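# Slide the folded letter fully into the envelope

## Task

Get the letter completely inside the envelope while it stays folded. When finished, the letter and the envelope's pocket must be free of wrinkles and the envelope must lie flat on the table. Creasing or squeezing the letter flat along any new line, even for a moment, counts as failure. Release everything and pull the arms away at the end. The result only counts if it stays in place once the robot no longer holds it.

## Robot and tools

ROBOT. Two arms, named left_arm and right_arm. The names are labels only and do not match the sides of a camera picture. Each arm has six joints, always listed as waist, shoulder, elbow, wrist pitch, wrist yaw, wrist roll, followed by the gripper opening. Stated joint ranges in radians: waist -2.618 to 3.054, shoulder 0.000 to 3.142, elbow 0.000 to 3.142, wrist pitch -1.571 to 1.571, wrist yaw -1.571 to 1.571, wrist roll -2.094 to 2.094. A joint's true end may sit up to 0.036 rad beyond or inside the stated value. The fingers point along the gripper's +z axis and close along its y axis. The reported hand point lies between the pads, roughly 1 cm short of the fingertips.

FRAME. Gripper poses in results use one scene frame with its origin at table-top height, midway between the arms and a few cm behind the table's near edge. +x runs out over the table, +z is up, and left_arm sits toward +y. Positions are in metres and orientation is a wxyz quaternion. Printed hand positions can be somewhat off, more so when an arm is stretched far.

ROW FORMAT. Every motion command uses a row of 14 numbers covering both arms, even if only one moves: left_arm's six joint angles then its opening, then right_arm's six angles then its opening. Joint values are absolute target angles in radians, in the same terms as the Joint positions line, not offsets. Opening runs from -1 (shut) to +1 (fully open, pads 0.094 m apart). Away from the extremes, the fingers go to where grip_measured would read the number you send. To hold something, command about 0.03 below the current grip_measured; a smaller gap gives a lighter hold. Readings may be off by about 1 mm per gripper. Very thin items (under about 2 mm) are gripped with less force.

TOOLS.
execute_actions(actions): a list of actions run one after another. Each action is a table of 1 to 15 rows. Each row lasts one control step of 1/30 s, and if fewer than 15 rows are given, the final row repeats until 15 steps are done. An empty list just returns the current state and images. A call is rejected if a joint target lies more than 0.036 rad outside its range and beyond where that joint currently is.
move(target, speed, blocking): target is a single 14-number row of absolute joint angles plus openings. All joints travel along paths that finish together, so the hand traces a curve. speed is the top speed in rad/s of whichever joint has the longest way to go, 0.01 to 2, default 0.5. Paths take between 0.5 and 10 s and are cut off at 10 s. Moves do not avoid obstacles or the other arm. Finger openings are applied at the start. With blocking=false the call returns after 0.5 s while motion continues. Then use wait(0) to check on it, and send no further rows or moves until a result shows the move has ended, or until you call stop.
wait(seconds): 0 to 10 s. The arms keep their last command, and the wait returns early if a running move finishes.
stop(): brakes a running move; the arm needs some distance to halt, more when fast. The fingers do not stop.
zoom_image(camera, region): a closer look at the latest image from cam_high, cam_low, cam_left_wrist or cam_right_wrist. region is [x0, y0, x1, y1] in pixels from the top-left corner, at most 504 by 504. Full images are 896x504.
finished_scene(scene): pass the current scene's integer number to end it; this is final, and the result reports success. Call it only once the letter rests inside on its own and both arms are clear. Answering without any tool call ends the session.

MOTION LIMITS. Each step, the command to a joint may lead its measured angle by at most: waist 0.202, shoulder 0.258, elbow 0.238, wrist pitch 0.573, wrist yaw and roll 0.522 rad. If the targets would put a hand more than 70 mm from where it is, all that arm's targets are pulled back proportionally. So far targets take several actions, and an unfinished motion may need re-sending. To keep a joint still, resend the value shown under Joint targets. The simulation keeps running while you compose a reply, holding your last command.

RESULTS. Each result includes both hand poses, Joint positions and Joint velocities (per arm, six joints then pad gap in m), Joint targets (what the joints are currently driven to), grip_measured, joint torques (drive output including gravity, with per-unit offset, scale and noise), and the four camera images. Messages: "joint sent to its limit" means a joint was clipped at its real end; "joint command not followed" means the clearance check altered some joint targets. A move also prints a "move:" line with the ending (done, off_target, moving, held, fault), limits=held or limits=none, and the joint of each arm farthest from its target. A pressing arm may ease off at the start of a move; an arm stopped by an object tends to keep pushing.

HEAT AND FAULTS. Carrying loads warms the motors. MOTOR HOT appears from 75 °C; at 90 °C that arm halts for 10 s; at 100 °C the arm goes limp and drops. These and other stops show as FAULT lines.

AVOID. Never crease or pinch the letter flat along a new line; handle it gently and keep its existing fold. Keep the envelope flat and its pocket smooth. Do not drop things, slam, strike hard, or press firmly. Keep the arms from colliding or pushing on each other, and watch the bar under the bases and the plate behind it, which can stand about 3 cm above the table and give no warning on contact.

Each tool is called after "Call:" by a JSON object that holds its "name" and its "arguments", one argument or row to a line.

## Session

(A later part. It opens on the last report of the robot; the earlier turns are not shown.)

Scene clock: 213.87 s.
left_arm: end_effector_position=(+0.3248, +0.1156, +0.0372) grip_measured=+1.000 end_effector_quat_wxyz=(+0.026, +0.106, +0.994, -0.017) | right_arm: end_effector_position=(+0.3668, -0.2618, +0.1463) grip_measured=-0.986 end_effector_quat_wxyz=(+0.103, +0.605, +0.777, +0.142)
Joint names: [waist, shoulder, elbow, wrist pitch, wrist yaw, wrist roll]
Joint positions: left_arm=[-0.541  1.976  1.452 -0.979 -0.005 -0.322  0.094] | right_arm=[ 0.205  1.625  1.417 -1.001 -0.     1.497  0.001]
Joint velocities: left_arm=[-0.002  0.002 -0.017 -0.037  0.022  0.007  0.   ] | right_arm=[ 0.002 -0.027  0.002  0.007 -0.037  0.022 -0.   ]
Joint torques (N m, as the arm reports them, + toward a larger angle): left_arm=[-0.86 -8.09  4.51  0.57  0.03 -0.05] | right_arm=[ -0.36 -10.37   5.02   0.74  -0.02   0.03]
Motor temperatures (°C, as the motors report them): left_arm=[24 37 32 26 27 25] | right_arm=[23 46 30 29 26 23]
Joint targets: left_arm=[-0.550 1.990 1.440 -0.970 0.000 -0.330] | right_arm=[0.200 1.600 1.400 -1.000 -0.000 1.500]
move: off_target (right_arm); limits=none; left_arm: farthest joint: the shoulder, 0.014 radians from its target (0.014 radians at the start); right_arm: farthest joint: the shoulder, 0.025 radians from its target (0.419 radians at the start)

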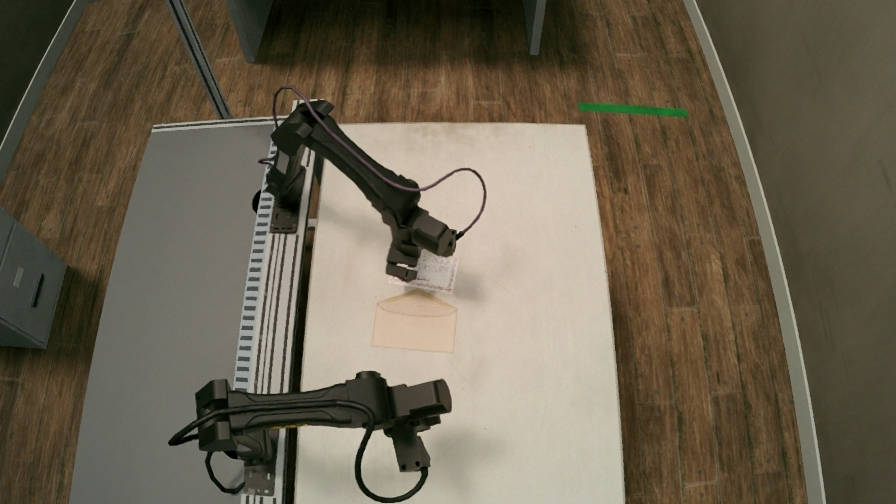

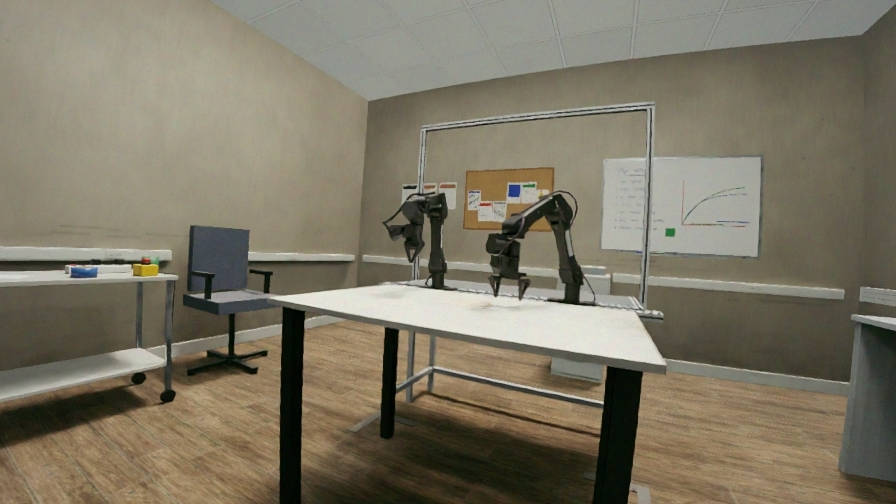

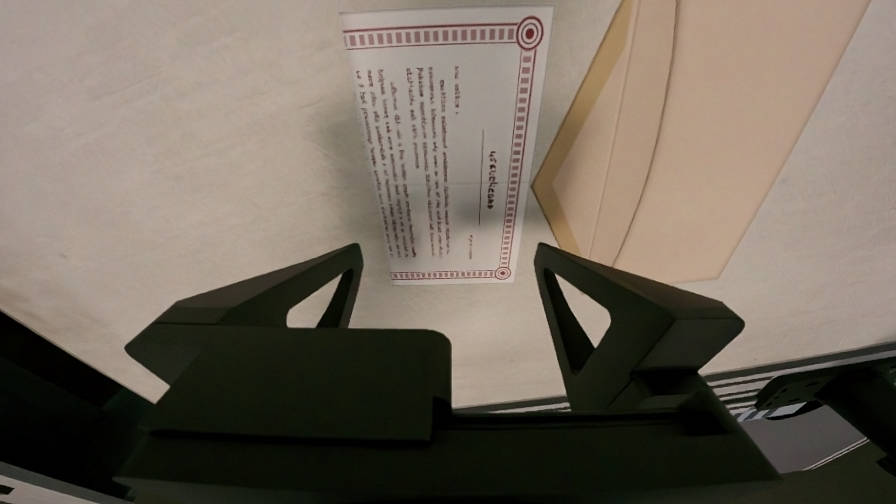

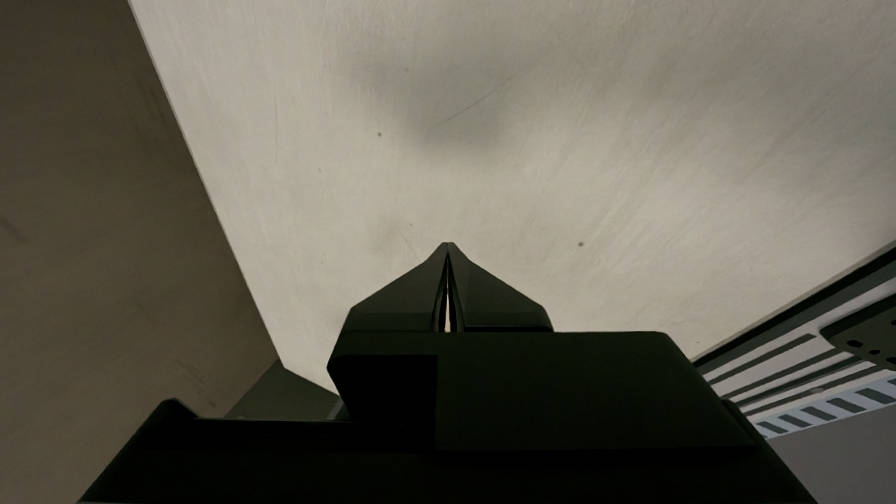

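Well centred. Lower.

Call:
{"name": "execute_actions", "arguments": {
  "actions": [
    [[-0.55,2.02,1.45,-0.96,0,-0.33,1,0.2,1.6,1.4,-1.0,0,1.5,-1]],
    [[-0.55,2.05,1.45,-0.95,0,-0.33,1,0.2,1.6,1.4,-1.0,0,1.5,-1]],
    [[-0.55,2.075,1.45,-0.95,0,-0.33,1,0.2,1.6,1.4,-1.0,0,1.5,-1]],
    [[-0.55,2.095,1.45,-0.95,0,-0.33,1,0.2,1.6,1.4,-1.0,0,1.5,-1]]
  ]
}}

Scene clock: 223.73 s.
left_arm: end_effector_position=(+0.3216, +0.1162, +0.0100) grip_measured=+1.000 end_effector_quat_wxyz=(-0.002, +0.106, +0.994, -0.006) | right_arm: end_effector_position=(+0.3668, -0.2618, +0.1463) grip_measured=-0.986 end_effector_quat_wxyz=(+0.103, +0.605, +0.777, +0.142)
Joint names: [waist, shoulder, elbow, wrist pitch, wrist yaw, wrist roll]
Joint positions: left_arm=[-0.541  2.051  1.452 -0.963 -0.001 -0.323  0.094] | right_arm=[ 0.205  1.625  1.417 -1.001 -0.     1.497  0.001]
Joint velocities: left_arm=[-0.002 -0.012  0.002  0.007 -0.022 -0.022  0.   ] | right_arm=[ 0.007  0.017  0.007  0.051 -0.007 -0.007 -0.   ]
Joint torques (N m, as the arm reports them, + toward a larger angle): left_arm=[-0.84 -6.6   5.03  0.5  -0.01 -0.06] | right_arm=[ -0.33 -10.38   5.04   0.74  -0.03   0.03]
Motor temperatures (°C, as the motors report them): left_arm=[24 38 31 26 27 25] | right_arm=[23 45 30 29 26 23]
Joint targets: left_arm=[-0.550 2.095 1.450 -0.950 0.000 -0.330] | right_arm=[0.200 1.600 1.400 -1.000 0.000 1.500]

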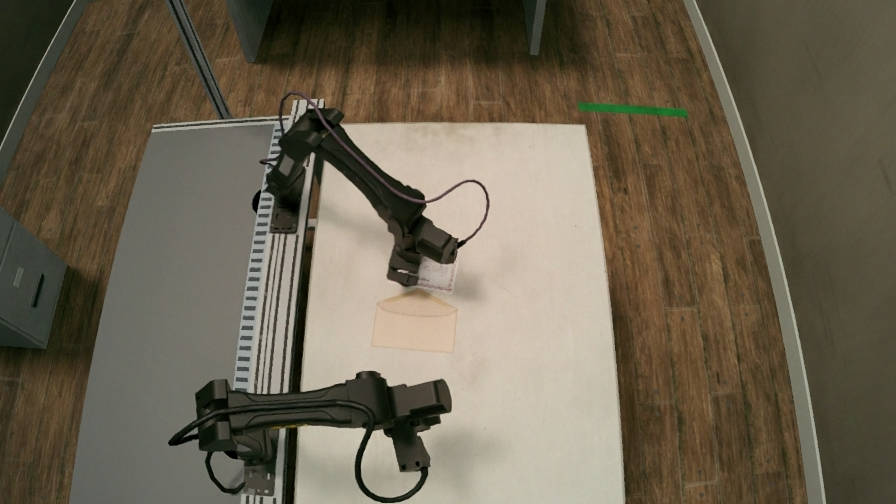

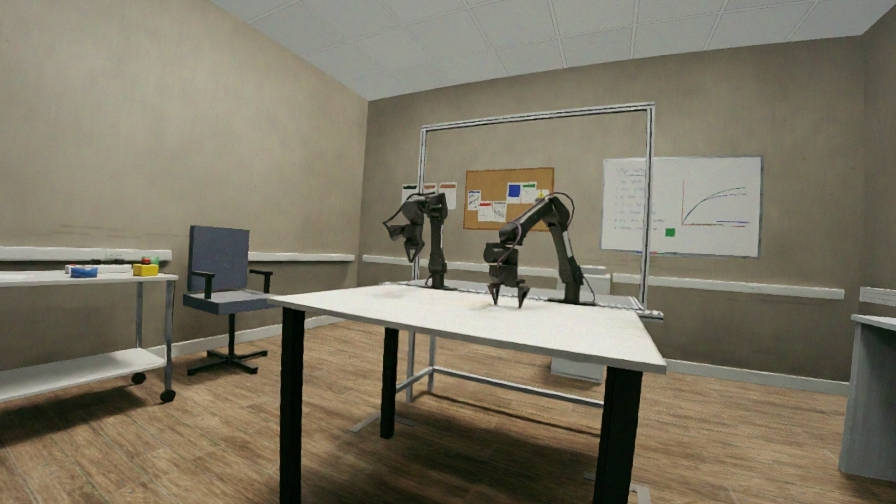

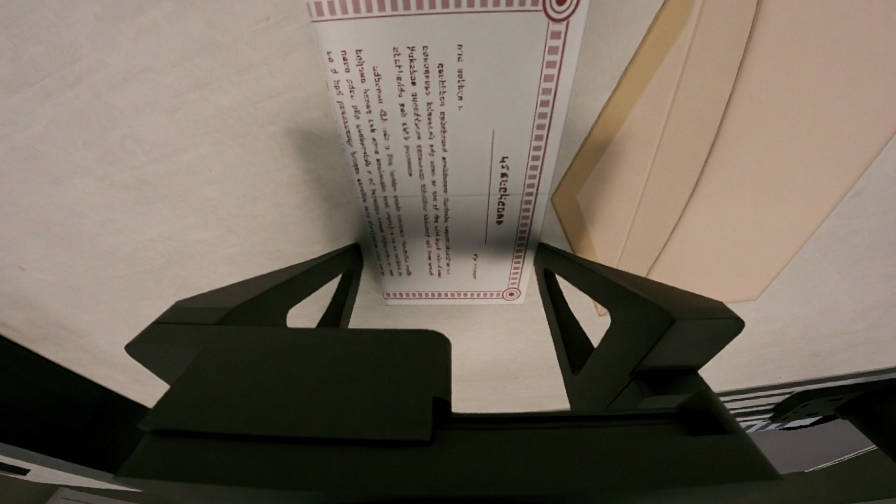

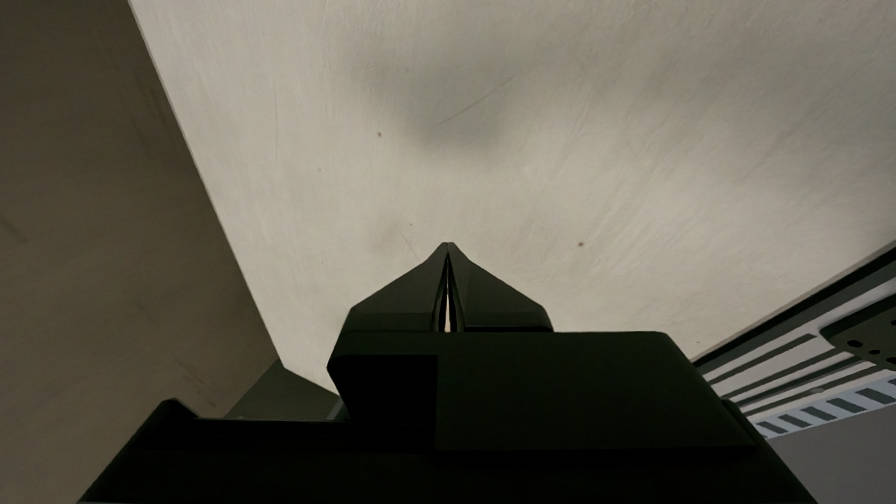

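Call:
{"name": "execute_actions", "arguments": {
  "actions": [
    [[-0.55,2.095,1.45,-0.95,0,-0.33,0.92,0.2,1.6,1.4,-1.0,0,1.5,-1]],
    [[-0.55,2.095,1.45,-0.95,0,-0.33,0.85,0.2,1.6,1.4,-1.0,0,1.5,-1]],
    [[-0.55,2.095,1.45,-0.95,0,-0.33,0.8,0.2,1.6,1.4,-1.0,0,1.5,-1]],
    [[-0.55,2.095,1.45,-0.95,0,-0.33,0.75,0.2,1.6,1.4,-1.0,0,1.5,-1]],
    [[-0.55,2.095,1.45,-0.95,0,-0.33,0.7,0.2,1.6,1.4,-1.0,0,1.5,-1]]
  ]
}}

Scene clock: 232.00 s.
left_arm: end_effector_position=(+0.3211, +0.1144, +0.0097) grip_measured=+0.703 end_effector_quat_wxyz=(-0.003, +0.106, +0.994, -0.010) | right_arm: end_effector_position=(+0.3668, -0.2618, +0.1463) grip_measured=-0.986 end_effector_quat_wxyz=(+0.103, +0.605, +0.777, +0.142)
Joint names: [waist, shoulder, elbow, wrist pitch, wrist yaw, wrist roll]
Joint positions: left_arm=[-0.542  2.052  1.452 -0.96   0.007 -0.324  0.08 ] | right_arm=[ 0.205  1.625  1.417 -1.001 -0.     1.497  0.001]
Joint velocities: left_arm=[ 0.017 -0.002 -0.002 -0.022  0.007 -0.051 -0.   ] | right_arm=[-0.017  0.007 -0.002  0.066 -0.007  0.051 -0.001]
Joint torques (N m, as the arm reports them, + toward a larger angle): left_arm=[-0.73 -6.69  5.06  0.48 -0.09 -0.05] | right_arm=[ -0.33 -10.38   5.04   0.74  -0.03   0.03]
Motor temperatures (°C, as the motors report them): left_arm=[24 37 31 26 27 25] | right_arm=[23 45 30 29 26 23]
Joint targets: left_arm=[-0.550 2.095 1.450 -0.950 -0.000 -0.330] | right_arm=[0.200 1.600 1.400 -1.000 0.000 1.500]

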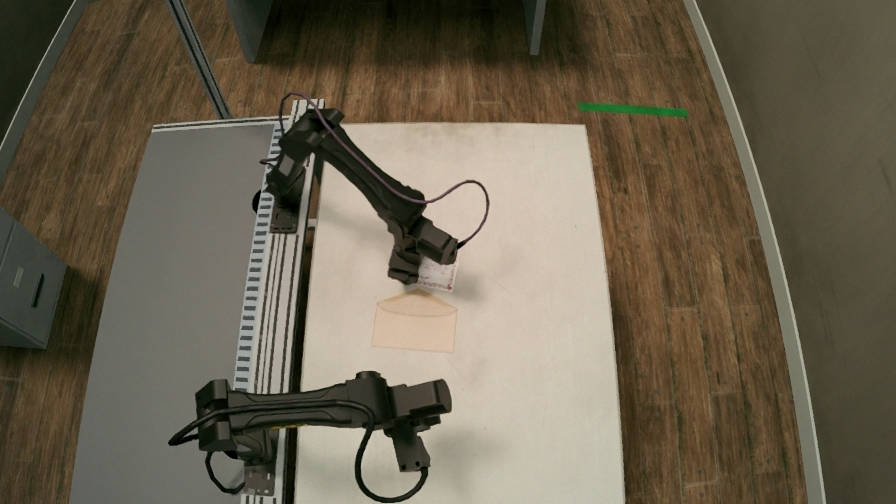

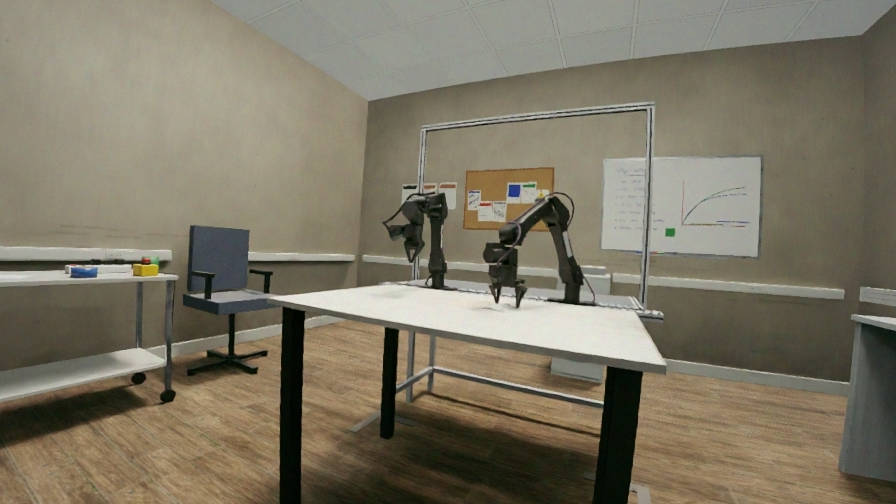

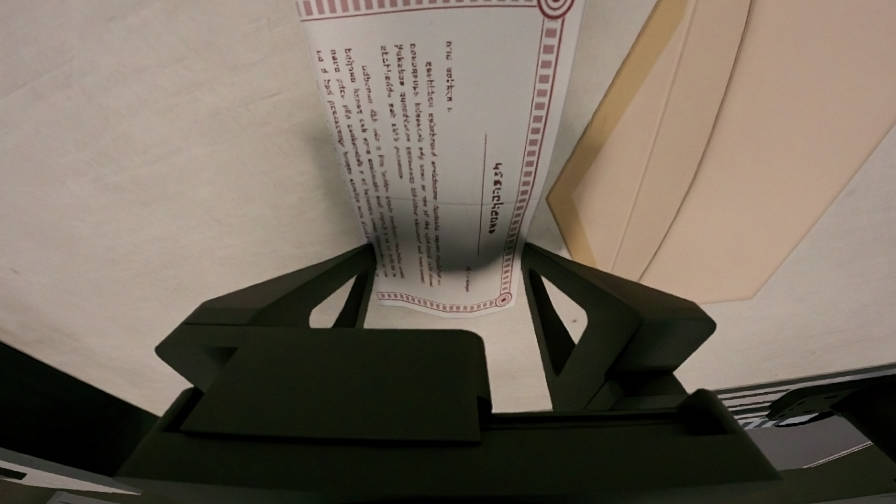

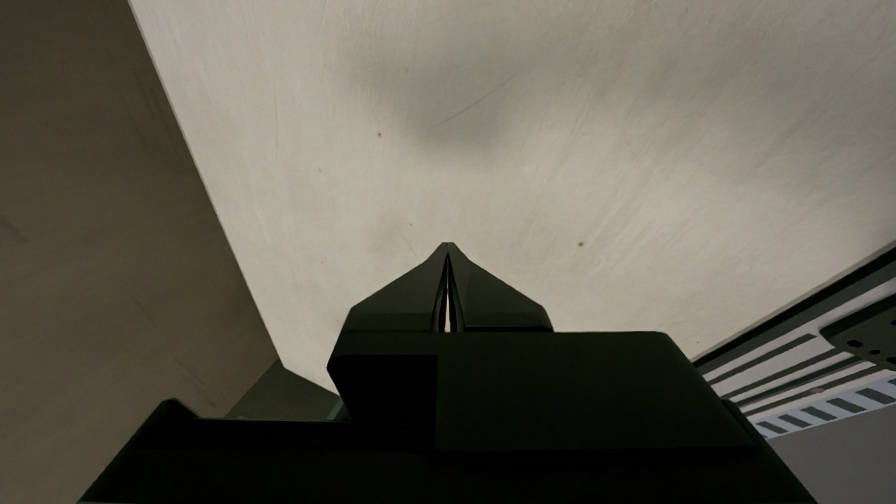

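It bows. Lift.

Call:
{"name": "execute_actions", "arguments": {
  "actions": [
    [[-0.55,2.04,1.45,-0.95,0,-0.33,0.66,0.2,1.6,1.4,-1.0,0,1.5,-1]],
    [[-0.55,2.01,1.45,-0.95,0,-0.33,0.66,0.2,1.6,1.4,-1.0,0,1.5,-1]],
    [[-0.55,1.99,1.45,-0.96,0,-0.33,0.66,0.2,1.6,1.4,-1.0,0,1.5,-1]],
    [[-0.55,1.97,1.45,-0.97,0,-0.33,0.66,0.2,1.6,1.4,-1.0,0,1.5,-1]]
  ]
}}

Call:
{"name": "zoom_image", "arguments": {
  "camera": "cam_low",
  "region": [440,270,560,320]
}}

Scene clock: 247.50 s.
left_arm: end_effector_position=(+0.3259, +0.1118, +0.0297) grip_measured=+0.662 end_effector_quat_wxyz=(+0.022, +0.106, +0.994, -0.021) | right_arm: end_effector_position=(+0.3668, -0.2618, +0.1463) grip_measured=-0.986 end_effector_quat_wxyz=(+0.103, +0.605, +0.777, +0.142)
Joint names: [waist, shoulder, elbow, wrist pitch, wrist yaw, wrist roll]
Joint positions: left_arm=[-0.542  1.997  1.452 -0.96   0.007 -0.324  0.078] | right_arm=[ 0.205  1.625  1.417 -1.001 -0.     1.497  0.001]
Joint velocities: left_arm=[ 0.002 -0.007 -0.007  0.037  0.007 -0.022  0.001] | right_arm=[-0.022 -0.002 -0.002  0.066 -0.037  0.007  0.   ]
Joint torques (N m, as the arm reports them, + toward a larger angle): left_arm=[ -0.73 -10.78   5.23   0.37  -0.1   -0.06] | right_arm=[ -0.33 -10.38   5.03   0.74  -0.03   0.04]
Motor temperatures (°C, as the motors report them): left_arm=[24 37 31 26 27 25] | right_arm=[23 45 30 29 26 23]
Joint targets: left_arm=[-0.550 1.970 1.450 -0.970 -0.000 -0.330] | right_arm=[0.200 1.600 1.400 -1.000 0.000 1.500]

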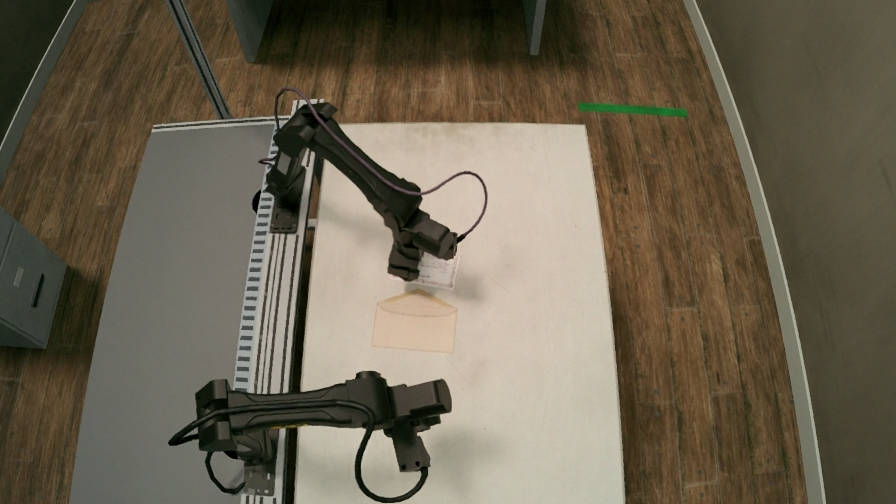

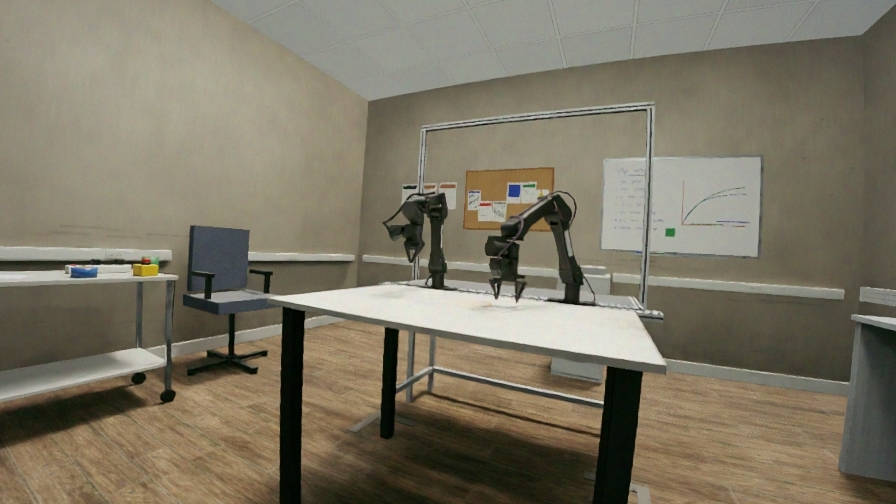

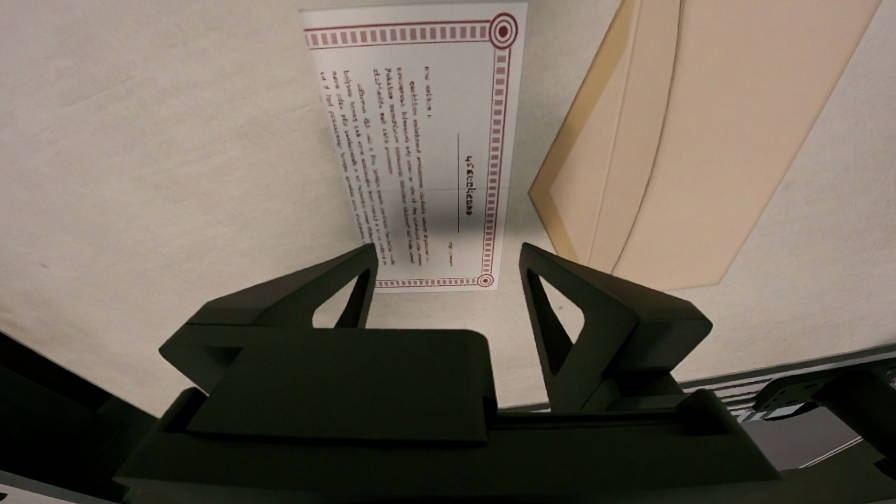

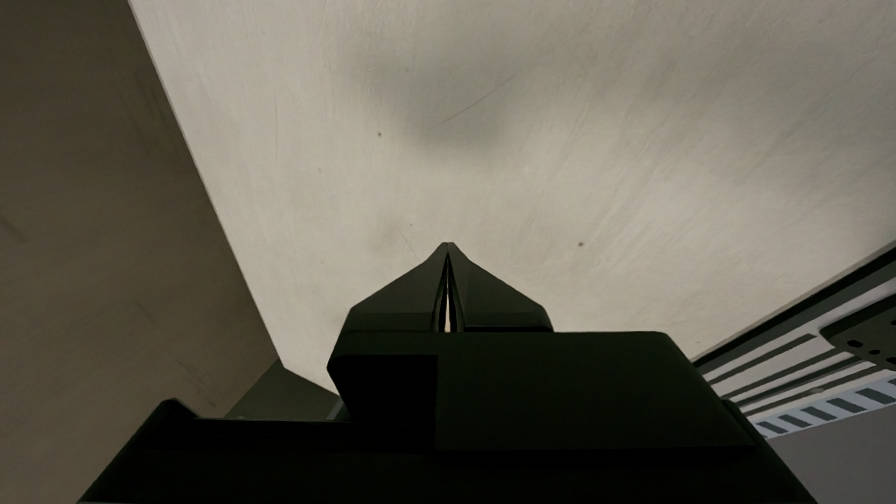

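Region (440, 270, 560, 320) of cam_low's 896x504 image, scaled by 4.200, with more detail than that image has; it fills the top 210 rows of this view, and the rest is white.

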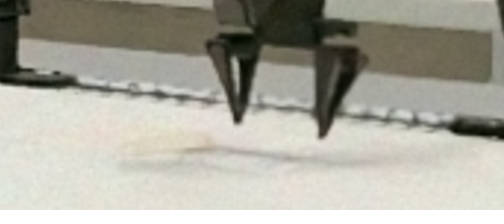

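Call:
{"name": "execute_actions", "arguments": {
  "actions": [
    [[-0.51,1.99,1.5,-0.97,0,-0.29,1,0.2,1.6,1.4,-1.0,0,1.5,-1]],
    [[-0.495,2.03,1.51,-0.97,0,-0.29,1,0.2,1.6,1.4,-1.0,0,1.5,-1]],
    [[-0.495,2.06,1.51,-0.97,0,-0.29,1,0.2,1.6,1.4,-1.0,0,1.5,-1]],
    [[-0.495,2.075,1.51,-0.97,0,-0.29,1,0.2,1.6,1.4,-1.0,0,1.5,-1]]
  ]
}}

Scene clock: 254.40 s.
left_arm: end_effector_position=(+0.3400, +0.1230, +0.0199) grip_measured=+1.000 end_effector_quat_wxyz=(+0.014, +0.098, +0.995, -0.017) | right_arm: end_effector_position=(+0.3668, -0.2618, +0.1463) grip_measured=-0.986 end_effector_quat_wxyz=(+0.103, +0.605, +0.777, +0.142)
Joint names: [waist, shoulder, elbow, wrist pitch, wrist yaw, wrist roll]
Joint positions: left_arm=[-0.499  2.049  1.491 -0.965  0.006 -0.297  0.094] | right_arm=[ 0.205  1.625  1.417 -1.001 -0.     1.497  0.001]
Joint velocities: left_arm=[-0.002 -0.007 -0.007  0.037 -0.007 -0.037  0.   ] | right_arm=[ 0.002  0.017 -0.017 -0.066  0.007 -0.066 -0.   ]
Joint torques (N m, as the arm reports them, + toward a larger angle): left_arm=[ 0.41 -7.89  6.73  0.37 -0.08  0.07] | right_arm=[ -0.33 -10.37   5.04   0.74  -0.03   0.04]
Motor temperatures (°C, as the motors report them): left_arm=[24 39 31 26 27 25] | right_arm=[23 45 30 29 26 23]
Joint targets: left_arm=[-0.495 2.075 1.510 -0.970 0.000 -0.290] | right_arm=[0.200 1.600 1.400 -1.000 0.000 1.500]

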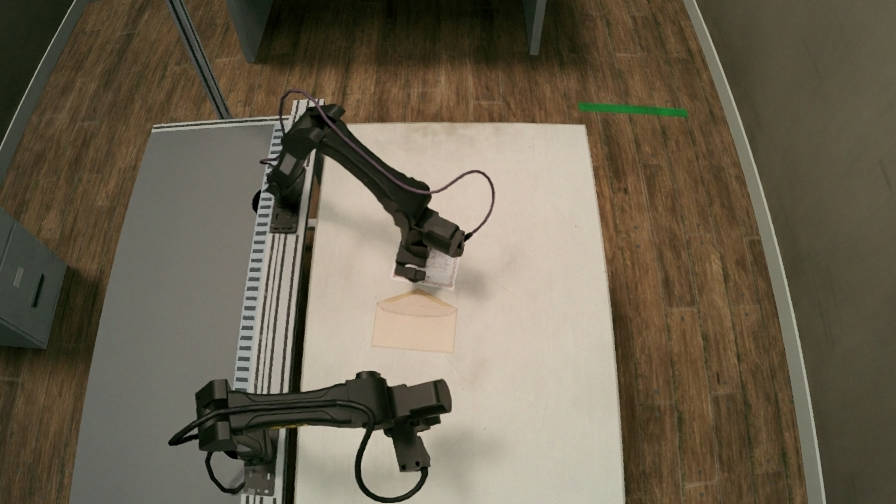

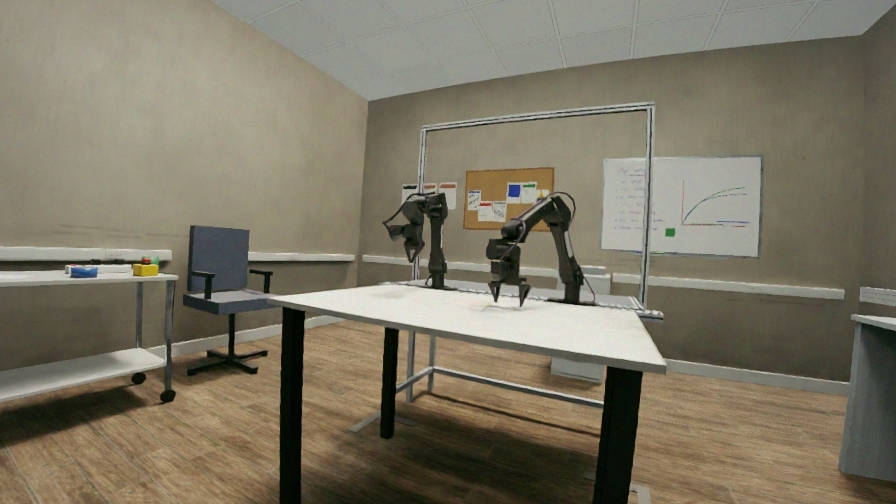

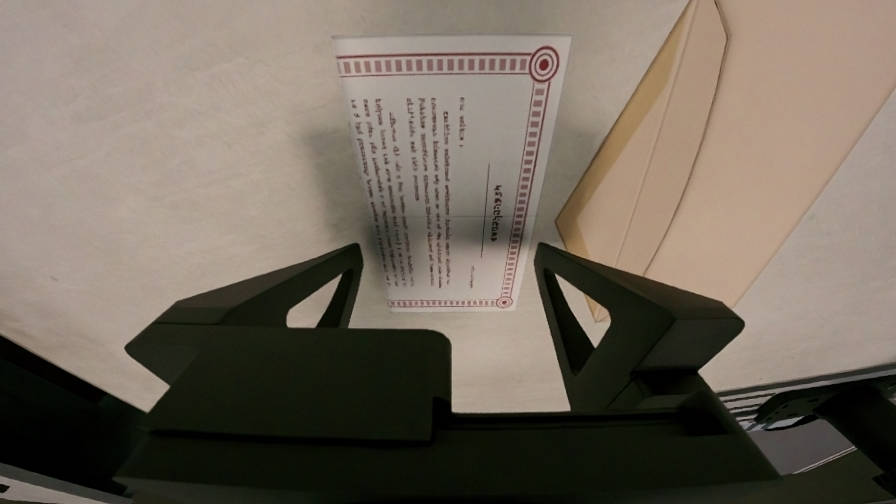

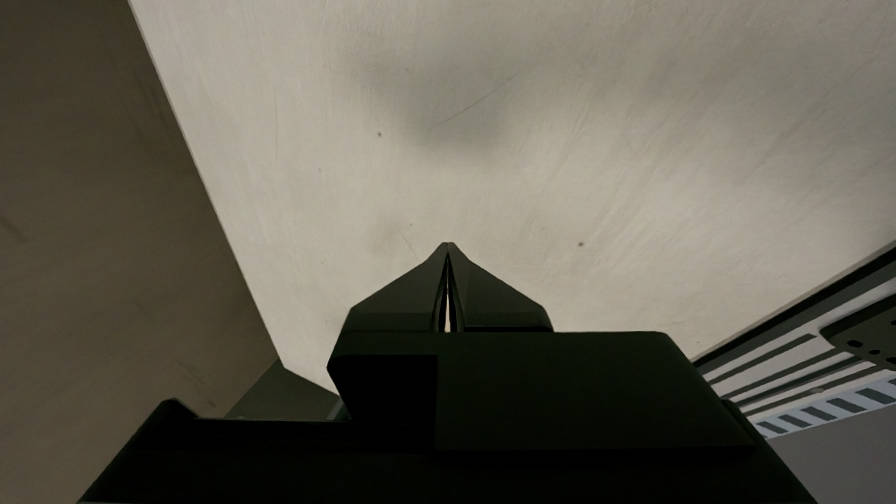

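Call:
{"name": "execute_actions", "arguments": {
  "actions": [
    [[-0.495,2.1,1.5,-0.97,0.03,-0.29,1,0.2,1.6,1.4,-1.0,0,1.5,-1]],
    [[-0.49,2.13,1.5,-0.97,0.03,-0.29,1,0.2,1.6,1.4,-1.0,0,1.5,-1]],
    [[-0.495,2.135,1.495,-0.97,0.03,-0.29,0.9,0.2,1.6,1.4,-1.0,0,1.5,-1]],
    [[-0.495,2.135,1.495,-0.97,0.03,-0.29,0.83,0.2,1.6,1.4,-1.0,0,1.5,-1]],
    [[-0.495,2.135,1.495,-0.97,0.03,-0.29,0.76,0.2,1.6,1.4,-1.0,0,1.5,-1]],
    [[-0.495,2.135,1.495,-0.97,0.03,-0.29,0.69,0.2,1.6,1.4,-1.0,0,1.5,-1]],
    [[-0.495,2.135,1.495,-0.97,0.03,-0.29,0.62,0.2,1.6,1.4,-1.0,0,1.5,-1]],
    [[-0.495,2.135,1.495,-0.97,0.03,-0.29,0.55,0.2,1.6,1.4,-1.0,0,1.5,-1]]
  ]
}}

Call:
{"name": "zoom_image", "arguments": {
  "camera": "cam_low",
  "region": [440,270,560,320]
}}

Scene clock: 266.40 s.
left_arm: end_effector_position=(+0.3368, +0.1243, +0.0095) grip_measured=+0.553 end_effector_quat_wxyz=(-0.001, +0.098, +0.995, -0.012) | right_arm: end_effector_position=(+0.3668, -0.2618, +0.1463) grip_measured=-0.986 end_effector_quat_wxyz=(+0.103, +0.605, +0.777, +0.142)
Joint names: [waist, shoulder, elbow, wrist pitch, wrist yaw, wrist roll]
Joint positions: left_arm=[-0.498  2.078  1.492 -0.969  0.01  -0.297  0.073] | right_arm=[ 0.205  1.625  1.417 -1.001 -0.     1.497  0.001]
Joint velocities: left_arm=[-0.002 -0.007 -0.002 -0.022  0.081 -0.022 -0.001] | right_arm=[-0.002  0.002 -0.017  0.007  0.066 -0.022 -0.001]
Joint torques (N m, as the arm reports them, + toward a larger angle): left_arm=[ 0.31 -6.01  5.45  0.36  0.21  0.07] | right_arm=[ -0.34 -10.38   5.04   0.74  -0.03   0.04]
Motor temperatures (°C, as the motors report them): left_arm=[24 38 32 26 27 25] | right_arm=[23 45 30 28 26 23]
Joint targets: left_arm=[-0.495 2.135 1.495 -0.970 0.030 -0.290] | right_arm=[0.200 1.600 1.400 -1.000 -0.000 1.500]

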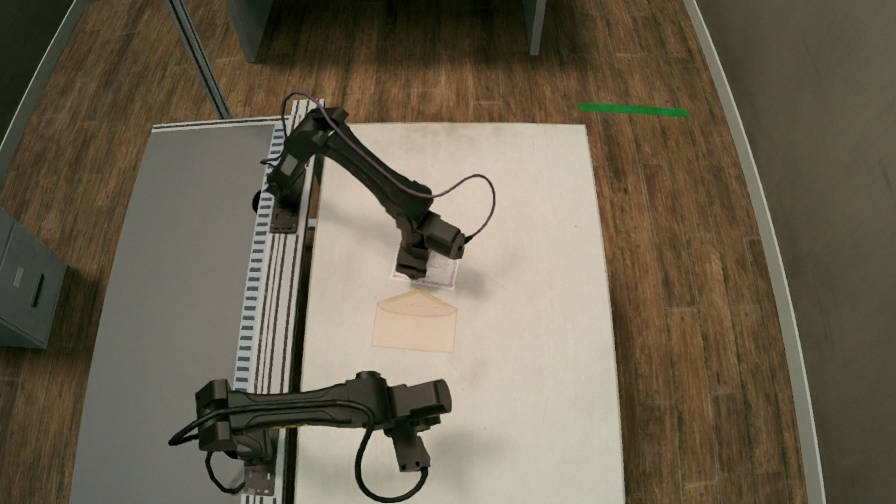

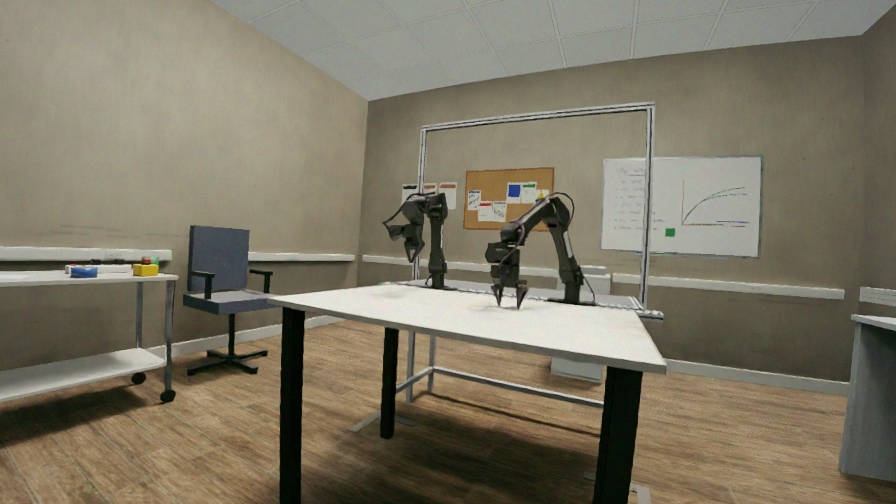

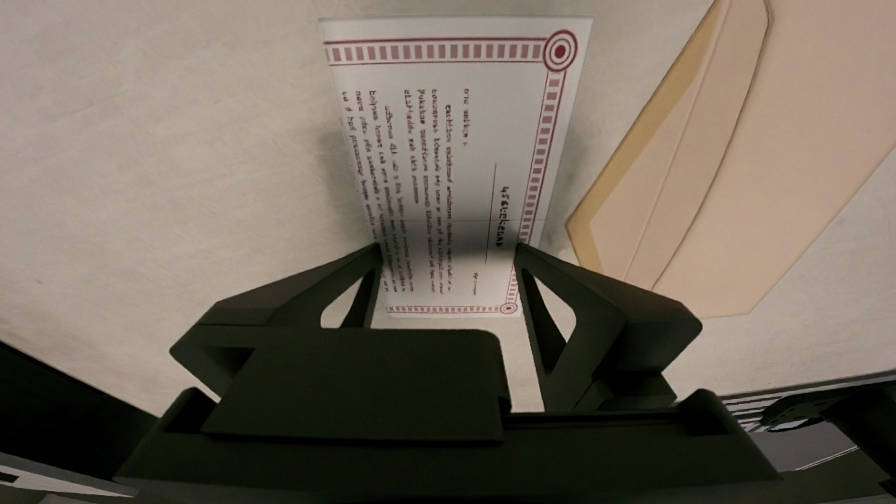

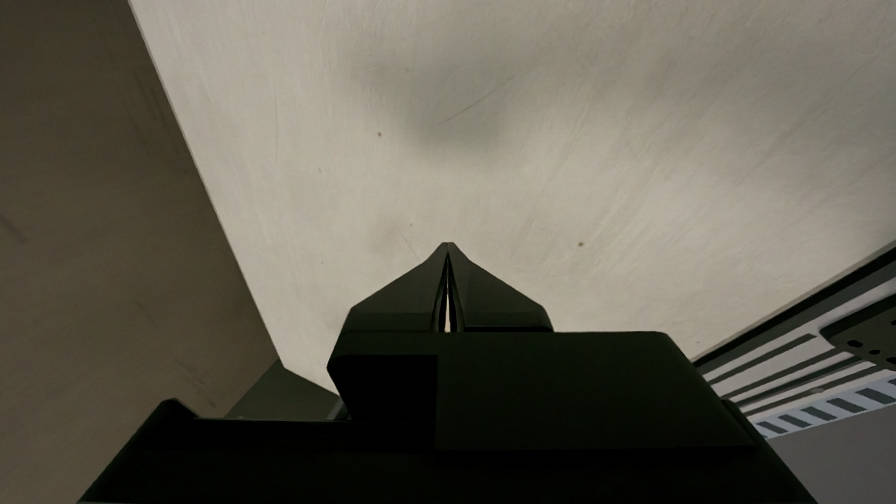

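Region (440, 270, 560, 320) of cam_low's 896x504 image, scaled by 4.200, with more detail than that image has; it fills the top 210 rows of this view, and the rest is white.

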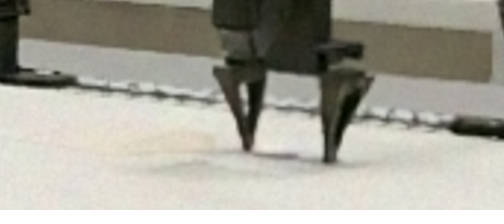

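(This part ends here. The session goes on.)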